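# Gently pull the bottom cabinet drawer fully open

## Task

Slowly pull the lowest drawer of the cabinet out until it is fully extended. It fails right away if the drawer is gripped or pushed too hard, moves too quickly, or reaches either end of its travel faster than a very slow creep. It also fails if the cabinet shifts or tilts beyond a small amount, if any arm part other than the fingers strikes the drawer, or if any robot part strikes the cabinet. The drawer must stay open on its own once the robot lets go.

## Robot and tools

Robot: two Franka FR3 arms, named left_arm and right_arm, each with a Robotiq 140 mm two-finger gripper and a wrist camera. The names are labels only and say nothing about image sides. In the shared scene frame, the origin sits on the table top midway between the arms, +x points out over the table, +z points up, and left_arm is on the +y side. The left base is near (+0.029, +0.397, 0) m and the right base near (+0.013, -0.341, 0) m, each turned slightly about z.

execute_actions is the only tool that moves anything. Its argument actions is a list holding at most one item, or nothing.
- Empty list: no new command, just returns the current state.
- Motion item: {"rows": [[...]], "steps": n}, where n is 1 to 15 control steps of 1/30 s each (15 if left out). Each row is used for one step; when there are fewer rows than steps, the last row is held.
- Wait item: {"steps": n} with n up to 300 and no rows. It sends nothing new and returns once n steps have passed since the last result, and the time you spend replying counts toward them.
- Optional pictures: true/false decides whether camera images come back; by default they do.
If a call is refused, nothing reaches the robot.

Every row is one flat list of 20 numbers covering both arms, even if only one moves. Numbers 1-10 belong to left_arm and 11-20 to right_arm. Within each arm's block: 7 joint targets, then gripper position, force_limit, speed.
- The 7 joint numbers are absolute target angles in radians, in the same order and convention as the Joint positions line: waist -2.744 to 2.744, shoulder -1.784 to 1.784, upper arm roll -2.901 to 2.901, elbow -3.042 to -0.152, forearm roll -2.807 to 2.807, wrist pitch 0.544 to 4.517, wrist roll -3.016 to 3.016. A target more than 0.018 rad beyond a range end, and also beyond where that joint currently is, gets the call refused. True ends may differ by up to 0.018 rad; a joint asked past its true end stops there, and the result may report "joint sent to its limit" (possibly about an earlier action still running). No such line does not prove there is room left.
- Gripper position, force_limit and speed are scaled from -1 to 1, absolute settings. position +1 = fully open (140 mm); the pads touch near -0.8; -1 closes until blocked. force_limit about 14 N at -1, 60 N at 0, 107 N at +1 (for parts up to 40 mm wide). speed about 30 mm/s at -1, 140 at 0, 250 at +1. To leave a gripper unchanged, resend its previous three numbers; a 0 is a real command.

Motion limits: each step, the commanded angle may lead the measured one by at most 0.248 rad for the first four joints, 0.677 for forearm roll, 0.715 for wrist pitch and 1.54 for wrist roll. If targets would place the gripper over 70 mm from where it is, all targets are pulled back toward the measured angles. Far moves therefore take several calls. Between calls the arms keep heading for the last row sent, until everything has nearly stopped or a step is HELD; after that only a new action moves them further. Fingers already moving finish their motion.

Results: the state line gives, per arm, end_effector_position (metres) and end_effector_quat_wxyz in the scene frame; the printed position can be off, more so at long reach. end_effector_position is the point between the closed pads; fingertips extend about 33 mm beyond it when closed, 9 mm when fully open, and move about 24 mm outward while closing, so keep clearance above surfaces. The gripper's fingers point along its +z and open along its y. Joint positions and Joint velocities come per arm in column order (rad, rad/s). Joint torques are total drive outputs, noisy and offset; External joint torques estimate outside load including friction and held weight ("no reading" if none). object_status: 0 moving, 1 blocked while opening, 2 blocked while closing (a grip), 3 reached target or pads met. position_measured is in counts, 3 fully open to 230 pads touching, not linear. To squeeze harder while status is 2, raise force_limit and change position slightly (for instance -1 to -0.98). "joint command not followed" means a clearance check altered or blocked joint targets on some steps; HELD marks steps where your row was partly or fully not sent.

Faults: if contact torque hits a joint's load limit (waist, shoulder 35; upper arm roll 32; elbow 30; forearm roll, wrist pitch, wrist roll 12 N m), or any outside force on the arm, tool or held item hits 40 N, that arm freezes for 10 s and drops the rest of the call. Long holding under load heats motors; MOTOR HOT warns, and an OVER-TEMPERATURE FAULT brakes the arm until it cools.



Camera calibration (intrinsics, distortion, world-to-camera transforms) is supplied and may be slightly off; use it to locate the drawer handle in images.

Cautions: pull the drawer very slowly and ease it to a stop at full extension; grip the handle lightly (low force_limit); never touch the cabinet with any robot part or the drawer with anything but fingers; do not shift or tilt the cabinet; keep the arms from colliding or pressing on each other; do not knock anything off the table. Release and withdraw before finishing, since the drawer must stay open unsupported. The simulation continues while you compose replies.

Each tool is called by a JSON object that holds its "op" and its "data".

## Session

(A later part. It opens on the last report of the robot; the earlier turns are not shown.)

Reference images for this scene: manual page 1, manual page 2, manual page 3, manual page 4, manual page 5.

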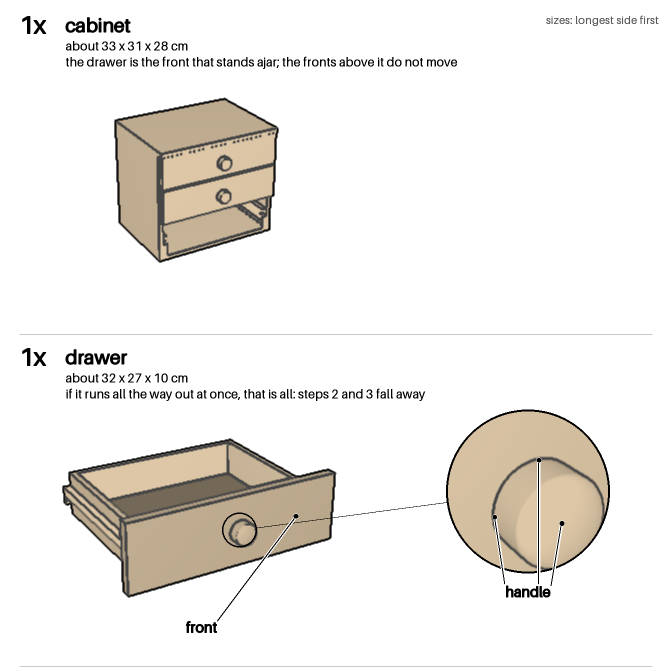

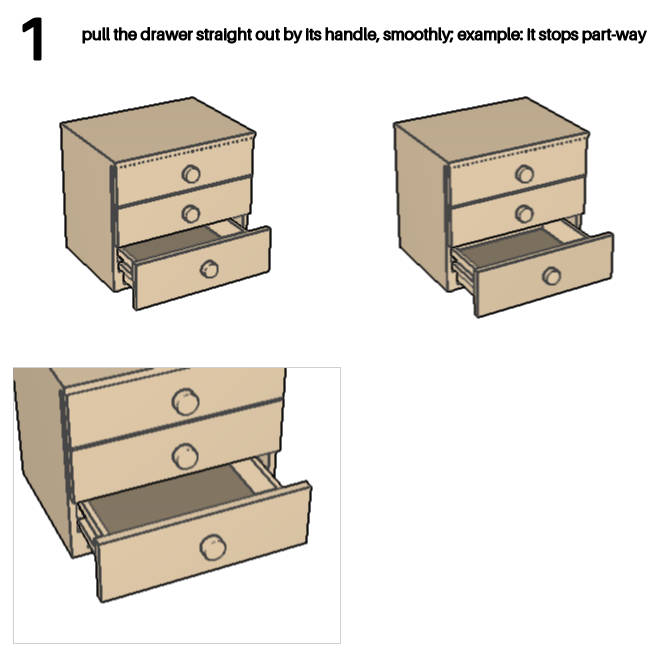

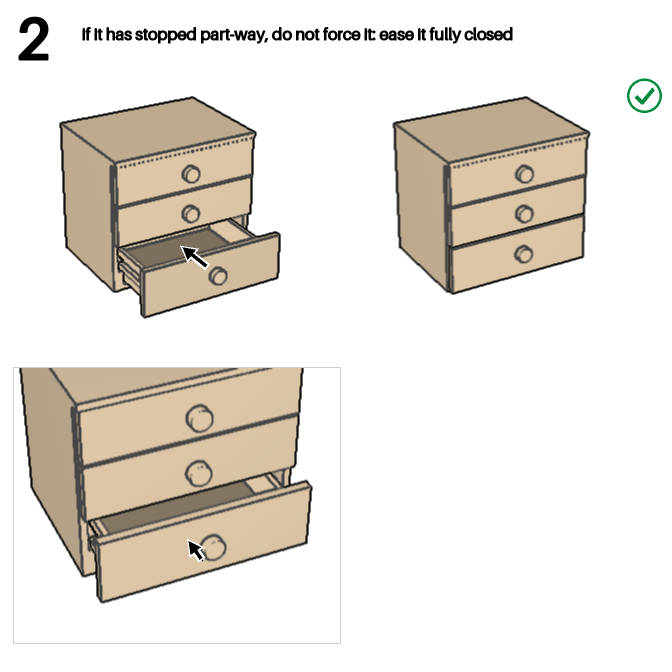

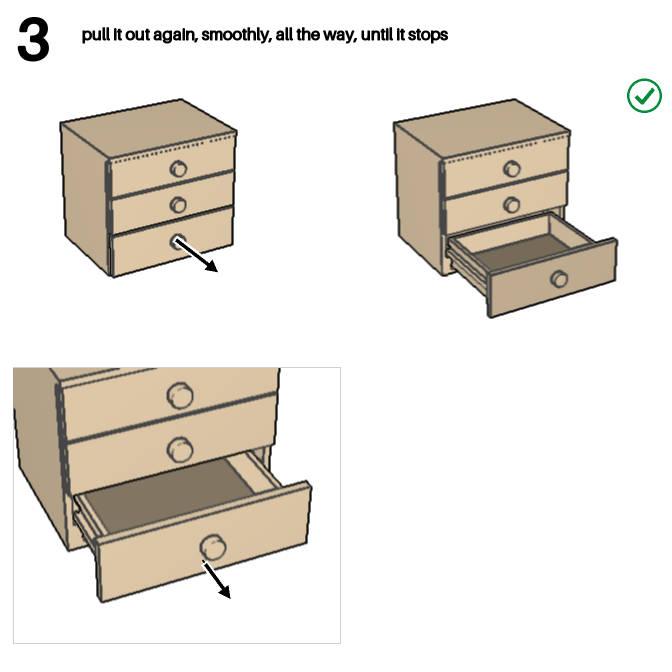

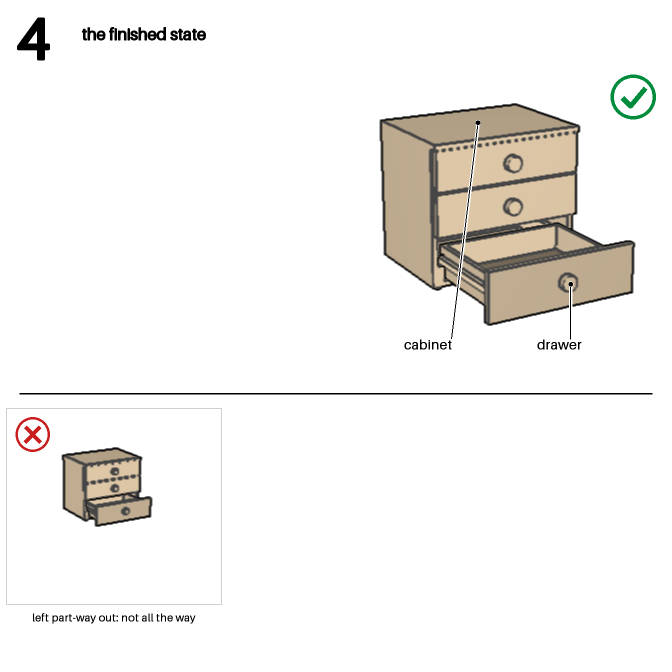

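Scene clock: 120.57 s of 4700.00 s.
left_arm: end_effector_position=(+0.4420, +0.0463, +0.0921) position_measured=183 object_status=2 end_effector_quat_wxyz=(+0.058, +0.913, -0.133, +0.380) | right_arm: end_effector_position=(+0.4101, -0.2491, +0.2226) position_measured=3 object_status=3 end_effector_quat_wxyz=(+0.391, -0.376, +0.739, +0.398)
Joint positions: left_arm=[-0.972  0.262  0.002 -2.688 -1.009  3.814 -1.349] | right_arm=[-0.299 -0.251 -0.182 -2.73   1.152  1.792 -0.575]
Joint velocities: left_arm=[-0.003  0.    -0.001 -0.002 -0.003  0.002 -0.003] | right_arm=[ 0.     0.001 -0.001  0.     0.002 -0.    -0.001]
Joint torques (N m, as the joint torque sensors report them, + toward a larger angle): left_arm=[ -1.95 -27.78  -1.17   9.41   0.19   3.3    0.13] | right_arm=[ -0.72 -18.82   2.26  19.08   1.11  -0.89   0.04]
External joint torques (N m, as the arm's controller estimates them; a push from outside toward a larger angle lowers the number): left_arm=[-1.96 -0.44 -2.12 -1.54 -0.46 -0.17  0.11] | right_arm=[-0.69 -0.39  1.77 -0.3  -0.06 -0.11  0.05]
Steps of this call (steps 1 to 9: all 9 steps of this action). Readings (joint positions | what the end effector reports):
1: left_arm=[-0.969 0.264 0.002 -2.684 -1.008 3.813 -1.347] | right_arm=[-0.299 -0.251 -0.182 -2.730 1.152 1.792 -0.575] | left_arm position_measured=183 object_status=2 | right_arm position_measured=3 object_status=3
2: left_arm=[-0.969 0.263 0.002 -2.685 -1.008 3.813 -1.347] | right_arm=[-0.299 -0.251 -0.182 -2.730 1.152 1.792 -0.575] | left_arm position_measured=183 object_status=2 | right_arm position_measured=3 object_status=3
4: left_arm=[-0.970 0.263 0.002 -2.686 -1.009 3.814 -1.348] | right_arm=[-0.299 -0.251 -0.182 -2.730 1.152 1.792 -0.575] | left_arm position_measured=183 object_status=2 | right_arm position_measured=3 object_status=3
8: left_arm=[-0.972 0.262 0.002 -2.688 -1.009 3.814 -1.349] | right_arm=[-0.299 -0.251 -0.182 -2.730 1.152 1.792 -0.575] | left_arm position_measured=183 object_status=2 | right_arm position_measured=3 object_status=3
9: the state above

Still free. 3.5 mm more.

{"op": "execute_actions", "data": {"actions": [{"rows":[[-0.9774,0.2594,0,-2.6918,-1.012,3.8145,-1.352,-1,-1,-0.9,-0.3,-0.251,-0.18,-2.731,1.152,1.791,-0.575,1,-1,0],[-0.9774,0.2594,0,-2.6918,-1.012,3.8145,-1.352,-1,-1,-0.9,-0.3,-0.251,-0.18,-2.731,1.152,1.791,-0.575,1,-1,0],[-0.9785,0.2589,0,-2.693,-1.0125,3.815,-1.3528,-1,-1,-0.9,-0.3,-0.251,-0.18,-2.731,1.152,1.791,-0.575,1,-1,0],[-0.9785,0.2589,0,-2.693,-1.0125,3.815,-1.3528,-1,-1,-0.9,-0.3,-0.251,-0.18,-2.731,1.152,1.791,-0.575,1,-1,0],[-0.9797,0.2583,0,-2.6941,-1.0131,3.8155,-1.3535,-1,-1,-0.9,-0.3,-0.251,-0.18,-2.731,1.152,1.791,-0.575,1,-1,0],[-0.9797,0.2583,0,-2.6941,-1.0131,3.8155,-1.3535,-1,-1,-0.9,-0.3,-0.251,-0.18,-2.731,1.152,1.791,-0.575,1,-1,0],[-0.9809,0.2578,0,-2.6953,-1.0136,3.816,-1.3542,-1,-1,-0.9,-0.3,-0.251,-0.18,-2.731,1.152,1.791,-0.575,1,-1,0],[-0.9809,0.2578,0,-2.6953,-1.0136,3.816,-1.3542,-1,-1,-0.9,-0.3,-0.251,-0.18,-2.731,1.152,1.791,-0.575,1,-1,0],[-0.982,0.2573,0,-2.6965,-1.0142,3.8165,-1.3549,-1,-1,-0.9,-0.3,-0.251,-0.18,-2.731,1.152,1.791,-0.575,1,-1,0],[-0.982,0.2573,0,-2.6965,-1.0142,3.8165,-1.3549,-1,-1,-0.9,-0.3,-0.251,-0.18,-2.731,1.152,1.791,-0.575,1,-1,0],[-0.9832,0.2567,0,-2.6976,-1.0148,3.817,-1.3556,-1,-1,-0.9,-0.3,-0.251,-0.18,-2.731,1.152,1.791,-0.575,1,-1,0],[-0.9832,0.2567,0,-2.6976,-1.0148,3.817,-1.3556,-1,-1,-0.9,-0.3,-0.251,-0.18,-2.731,1.152,1.791,-0.575,1,-1,0],[-0.9844,0.2562,0,-2.6988,-1.0153,3.8175,-1.3563,-1,-1,-0.9,-0.3,-0.251,-0.18,-2.731,1.152,1.791,-0.575,1,-1,0]],"steps":15}]}}

Scene clock: 124.23 s of 4700.00 s.
left_arm: end_effector_position=(+0.4399, +0.0467, +0.0922) position_measured=183 object_status=2 end_effector_quat_wxyz=(+0.058, +0.913, -0.133, +0.380) | right_arm: end_effector_position=(+0.4101, -0.2491, +0.2226) position_measured=3 object_status=3 end_effector_quat_wxyz=(+0.391, -0.376, +0.739, +0.398)
Joint positions: left_arm=[-0.977  0.26   0.003 -2.693 -1.012  3.817 -1.353] | right_arm=[-0.299 -0.251 -0.182 -2.73   1.152  1.792 -0.575]
Joint velocities: left_arm=[-0.002 -0.002  0.004  0.001 -0.001  0.001 -0.005] | right_arm=[-0.001  0.    -0.    -0.    -0.001 -0.001  0.   ]
Joint torques (N m, as the joint torque sensors report them, + toward a larger angle): left_arm=[ -4.38 -28.68  -1.41   6.75  -0.21   3.56   0.1 ] | right_arm=[ -0.82 -18.57   2.07  19.32   1.11  -0.83   0.04]
External joint torques (N m, as the arm's controller estimates them; a push from outside toward a larger angle lowers the number): left_arm=[-4.47 -1.3  -2.45 -4.26 -0.86  0.04  0.08] | right_arm=[-0.82 -0.14  1.55 -0.06 -0.06 -0.05  0.05]
Steps of this call (steps 1 to 15: the robot went on to your last target; steps 16 to 90: nothing new was sent; then 0.17 s passed at rest; steps 91 to 105: all 15 steps of this action). Readings (joint positions | what the end effector reports):
91: left_arm=[-0.972 0.262 0.002 -2.688 -1.010 3.815 -1.350] | right_arm=[-0.299 -0.251 -0.182 -2.730 1.152 1.792 -0.575] | left_arm position_measured=183 object_status=2 | right_arm position_measured=3 object_status=3
92: left_arm=[-0.973 0.262 0.002 -2.688 -1.010 3.815 -1.350] | right_arm=[-0.299 -0.251 -0.182 -2.730 1.152 1.792 -0.575] | left_arm position_measured=183 object_status=2 | right_arm position_measured=3 object_status=3
94: left_arm=[-0.973 0.262 0.002 -2.689 -1.010 3.815 -1.351] | right_arm=[-0.299 -0.251 -0.182 -2.730 1.152 1.792 -0.575] | left_arm position_measured=183 object_status=2 | right_arm position_measured=3 object_status=3
98: left_arm=[-0.976 0.261 0.002 -2.691 -1.011 3.816 -1.352] | right_arm=[-0.299 -0.251 -0.182 -2.730 1.152 1.792 -0.575] | left_arm position_measured=183 object_status=2 | right_arm position_measured=3 object_status=3
105: the state above
camera_calibration (this result's frames):
cam_left_wrist: T_world_to_cam=[[-0.433459, -0.882216, -0.183871, 0.253729], [-0.788029, 0.470045, -0.397577, 0.371321], [0.437177, -0.027438, -0.898957, 0.0868971], [0, 0, 0, 1]] pos_world=[0.364603, 0.05169, 0.272399]
cam_right_wrist: T_world_to_cam=[[-0.820815, 0.447239, 0.355303, 0.377049], [0.346059, -0.105504, 0.932262, -0.356465], [0.454429, 0.88817, -0.0681721, 0.245152], [0, 0, 0, 1]] pos_world=[0.321441, -0.423976, 0.215065]

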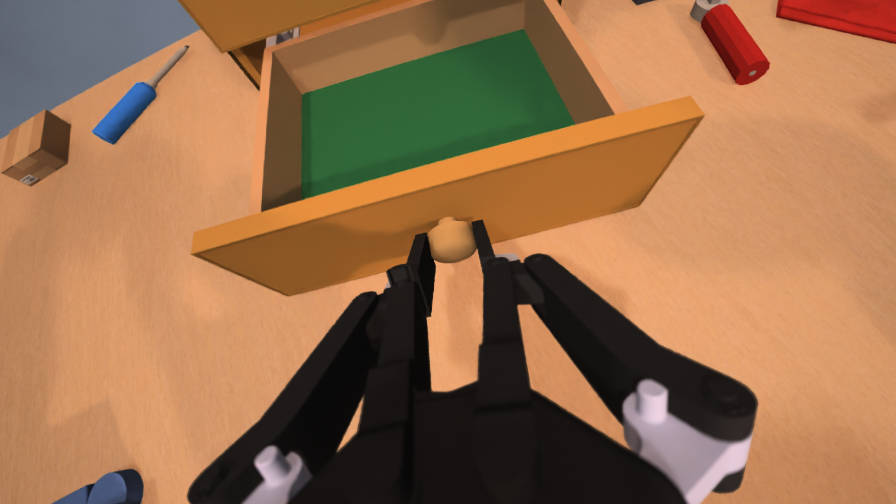

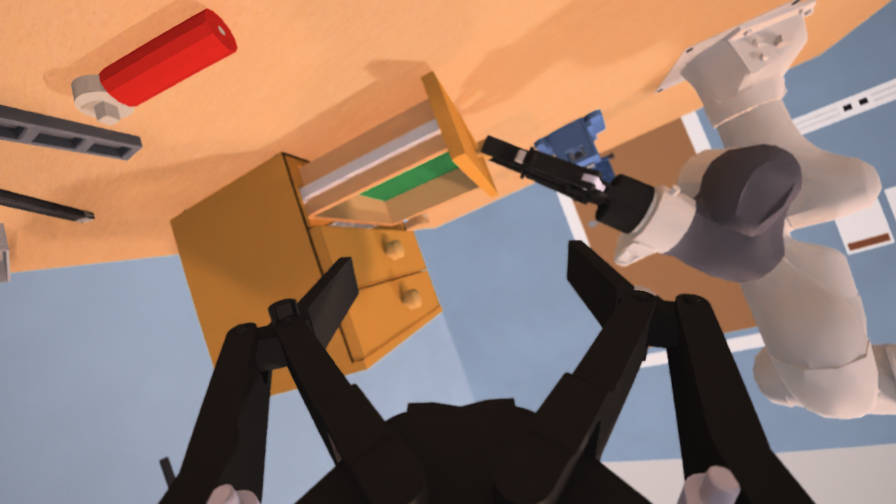

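At the stop. Relax, release, back off.

{"op": "execute_actions", "data": {"actions": [{"rows":[[-0.979,0.259,0,-2.6945,-1.013,3.817,-1.354,-1,-1,-0.9,-0.3,-0.251,-0.18,-2.731,1.152,1.791,-0.575,1,-1,0],[-0.979,0.259,0,-2.6945,-1.013,3.817,-1.354,-1,-1,-0.9,-0.3,-0.251,-0.18,-2.731,1.152,1.791,-0.575,1,-1,0],[-0.979,0.259,0,-2.6945,-1.013,3.817,-1.354,-1,-1,-0.9,-0.3,-0.251,-0.18,-2.731,1.152,1.791,-0.575,1,-1,0],[-0.979,0.259,0,-2.6945,-1.013,3.817,-1.354,0.1,-1,0,-0.3,-0.251,-0.18,-2.731,1.152,1.791,-0.575,1,-1,0]],"steps":13}], "pictures": false}}

{"op": "execute_actions", "data": {"actions": [{"rows":[[-0.996,0.2515,0,-2.711,-1.021,3.824,-1.364,0.1,-1,0,-0.3,-0.251,-0.18,-2.731,1.152,1.791,-0.575,1,-1,0],[-0.996,0.2515,0,-2.711,-1.021,3.824,-1.364,0.1,-1,0,-0.3,-0.251,-0.18,-2.731,1.152,1.791,-0.575,1,-1,0],[-0.996,0.2515,0,-2.711,-1.021,3.824,-1.364,0.1,-1,0,-0.3,-0.251,-0.18,-2.731,1.152,1.791,-0.575,1,-1,0],[-1.014,0.244,0,-2.727,-1.031,3.83,-1.373,0.1,-1,0,-0.3,-0.251,-0.18,-2.731,1.152,1.791,-0.575,1,-1,0],[-1.014,0.244,0,-2.727,-1.031,3.83,-1.373,0.1,-1,0,-0.3,-0.251,-0.18,-2.731,1.152,1.791,-0.575,1,-1,0],[-1.014,0.244,0,-2.727,-1.031,3.83,-1.373,0.1,-1,0,-0.3,-0.251,-0.18,-2.731,1.152,1.791,-0.575,1,-1,0],[-1.033,0.237,0,-2.742,-1.042,3.836,-1.382,0.1,-1,0,-0.3,-0.251,-0.18,-2.731,1.152,1.791,-0.575,1,-1,0],[-1.033,0.237,0,-2.742,-1.042,3.836,-1.382,0.1,-1,0,-0.3,-0.251,-0.18,-2.731,1.152,1.791,-0.575,1,-1,0],[-1.033,0.237,0,-2.742,-1.042,3.836,-1.382,0.1,-1,0,-0.3,-0.251,-0.18,-2.731,1.152,1.791,-0.575,1,-1,0],[-1.052,0.23,0,-2.757,-1.054,3.842,-1.391,0.1,-1,0,-0.3,-0.251,-0.18,-2.731,1.152,1.791,-0.575,1,-1,0]],"steps":15}]}}

Scene clock: 127.47 s of 4700.00 s.
left_arm: end_effector_position=(+0.4393, +0.0464, +0.0920) position_measured=118 object_status=0 end_effector_quat_wxyz=(+0.059, +0.913, -0.133, +0.380) | right_arm: end_effector_position=(+0.4101, -0.2491, +0.2226) position_measured=3 object_status=3 end_effector_quat_wxyz=(+0.391, -0.376, +0.739, +0.398)
Joint positions: left_arm=[-0.978  0.26   0.002 -2.693 -1.012  3.817 -1.354] | right_arm=[-0.299 -0.251 -0.182 -2.73   1.152  1.792 -0.575]
Joint velocities: left_arm=[ 0.002  0.001  0.    -0.001 -0.     0.001  0.001] | right_arm=[-0.001  0.    -0.    -0.    -0.001 -0.001  0.001]
Joint torques (N m, as the joint torque sensors report them, + toward a larger angle): left_arm=[ -0.68 -27.09  -0.61   9.99   0.33   3.46   0.11] | right_arm=[ -0.77 -18.29   2.27  19.52   1.15  -0.88   0.03]
External joint torques (N m, as the arm's controller estimates them; a push from outside toward a larger angle lowers the number): left_arm=[-0.78  0.05 -1.61 -0.81 -0.3   0.01  0.1 ] | right_arm=[-0.71  0.16  1.81  0.13 -0.02 -0.11  0.04]
Steps of this call (steps 1 to 15: the robot went on to your last target; steps 16 to 84: nothing new was sent; steps 85 to 97: all 13 steps of this action). Readings (joint positions | what the end effector reports):
85: left_arm=[-0.978 0.260 0.003 -2.693 -1.012 3.817 -1.354] | right_arm=[-0.299 -0.251 -0.182 -2.730 1.152 1.792 -0.575] | left_arm position_measured=183 object_status=2 | right_arm position_measured=3 object_status=3
86: left_arm=[-0.978 0.260 0.003 -2.693 -1.012 3.817 -1.354] | right_arm=[-0.299 -0.251 -0.182 -2.730 1.152 1.792 -0.575] | left_arm position_measured=183 object_status=2 | right_arm position_measured=3 object_status=3
88: left_arm=[-0.978 0.260 0.003 -2.693 -1.012 3.817 -1.354] | right_arm=[-0.299 -0.251 -0.182 -2.730 1.152 1.792 -0.575] | left_arm position_measured=183 object_status=0 | right_arm position_measured=3 object_status=3
92: left_arm=[-0.978 0.260 0.002 -2.693 -1.012 3.817 -1.354] | right_arm=[-0.299 -0.251 -0.182 -2.730 1.152 1.792 -0.575] | left_arm position_measured=155 object_status=0 | right_arm position_measured=3 object_status=3
97: the state above

Scene clock: 127.97 s of 4700.00 s.
left_arm: end_effector_position=(+0.4089, +0.0514, +0.0890) position_measured=117 object_status=3 end_effector_quat_wxyz=(+0.057, +0.913, -0.144, +0.376) | right_arm: end_effector_position=(+0.4101, -0.2491, +0.2226) position_measured=3 object_status=3 end_effector_quat_wxyz=(+0.391, -0.376, +0.739, +0.398)
Joint positions: left_arm=[-1.048  0.233  0.    -2.754 -1.047  3.835 -1.374] | right_arm=[-0.299 -0.251 -0.182 -2.73   1.152  1.792 -0.575]
Joint velocities: left_arm=[-0.026 -0.012 -0.001 -0.023 -0.032  0.022 -0.037] | right_arm=[ 0.001  0.     0.     0.002 -0.    -0.    -0.   ]
Joint torques (N m, as the joint torque sensors report them, + toward a larger angle): left_arm=[ -0.95 -25.94   0.07   8.99  -0.17   3.98  -0.13] | right_arm=[ -0.69 -18.51   2.58  19.49   1.14  -0.9    0.04]
External joint torques (N m, as the arm's controller estimates them; a push from outside toward a larger angle lowers the number): left_arm=[-1.24 -0.33 -1.1  -1.32 -0.73  0.51 -0.15] | right_arm=[-0.72 -0.03  2.02  0.02 -0.03 -0.12  0.05]
Steps of this call (steps 1 to 15: all 15 steps of this action). Readings (joint positions | what the end effector reports):
1: left_arm=[-0.980 0.259 0.002 -2.696 -1.013 3.818 -1.355] | right_arm=[-0.299 -0.251 -0.182 -2.730 1.152 1.792 -0.575] | left_arm position_measured=117 object_status=0 | right_arm position_measured=3 object_status=3
2: left_arm=[-0.985 0.257 0.002 -2.701 -1.014 3.818 -1.355] | right_arm=[-0.299 -0.251 -0.182 -2.730 1.152 1.792 -0.575] | left_arm position_measured=117 object_status=0 | right_arm position_measured=3 object_status=3
4: left_arm=[-0.994 0.254 0.002 -2.709 -1.018 3.820 -1.357] | right_arm=[-0.299 -0.251 -0.182 -2.730 1.152 1.792 -0.575] | left_arm position_measured=117 object_status=0 | right_arm position_measured=3 object_status=3
8: left_arm=[-1.018 0.244 0.001 -2.730 -1.029 3.826 -1.362] | right_arm=[-0.299 -0.251 -0.182 -2.730 1.152 1.792 -0.575] | left_arm position_measured=117 object_status=3 | right_arm position_measured=3 object_status=3
15: the state above
camera_calibration (this result's frames):
cam_left_wrist: T_world_to_cam=[[-0.45239, -0.870894, -0.192059, 0.251801], [-0.780687, 0.490832, -0.386797, 0.338415], [0.431128, -0.025045, -0.901943, 0.100303], [0, 0, 0, 1]] pos_world=[0.334865, 0.0556992, 0.269726]
cam_right_wrist: T_world_to_cam=[[-0.820815, 0.447239, 0.355303, 0.377049], [0.346059, -0.105503, 0.932262, -0.356465], [0.454429, 0.88817, -0.0681722, 0.245152], [0, 0, 0, 1]] pos_world=[0.321441, -0.423976, 0.215065]

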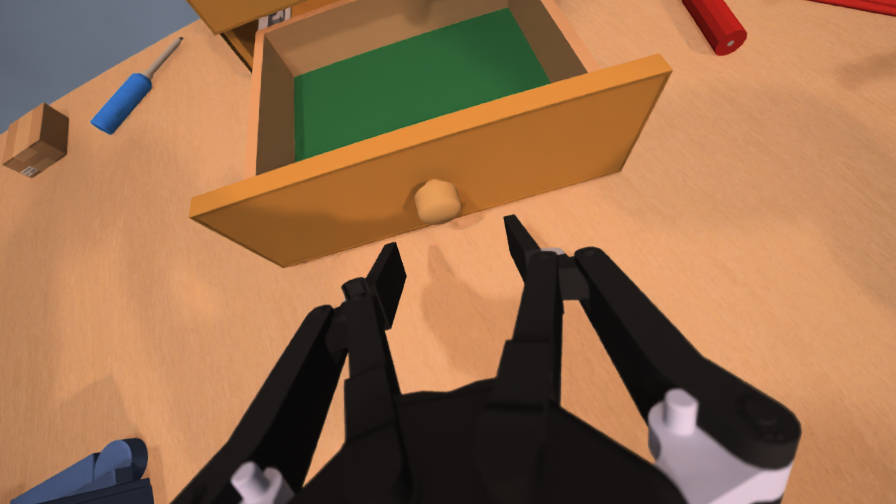

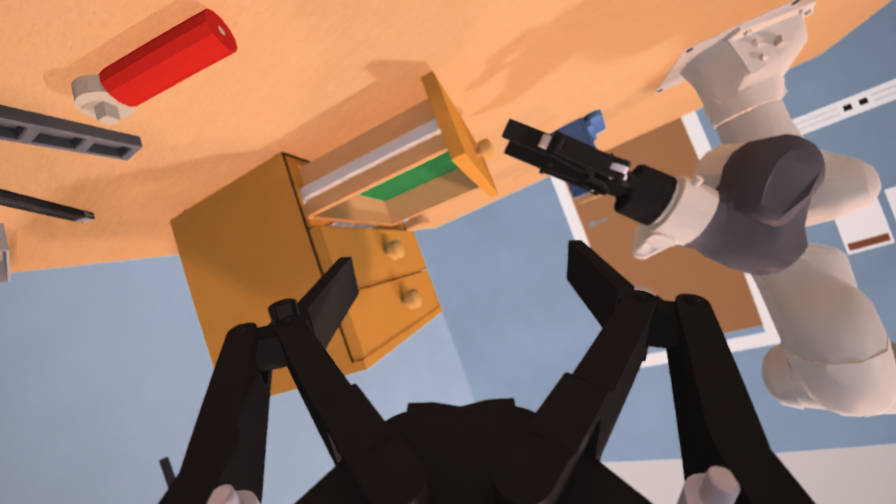

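{"op": "finished_scene", "data": {"scene": 2}}

The scene is finished: the task was done.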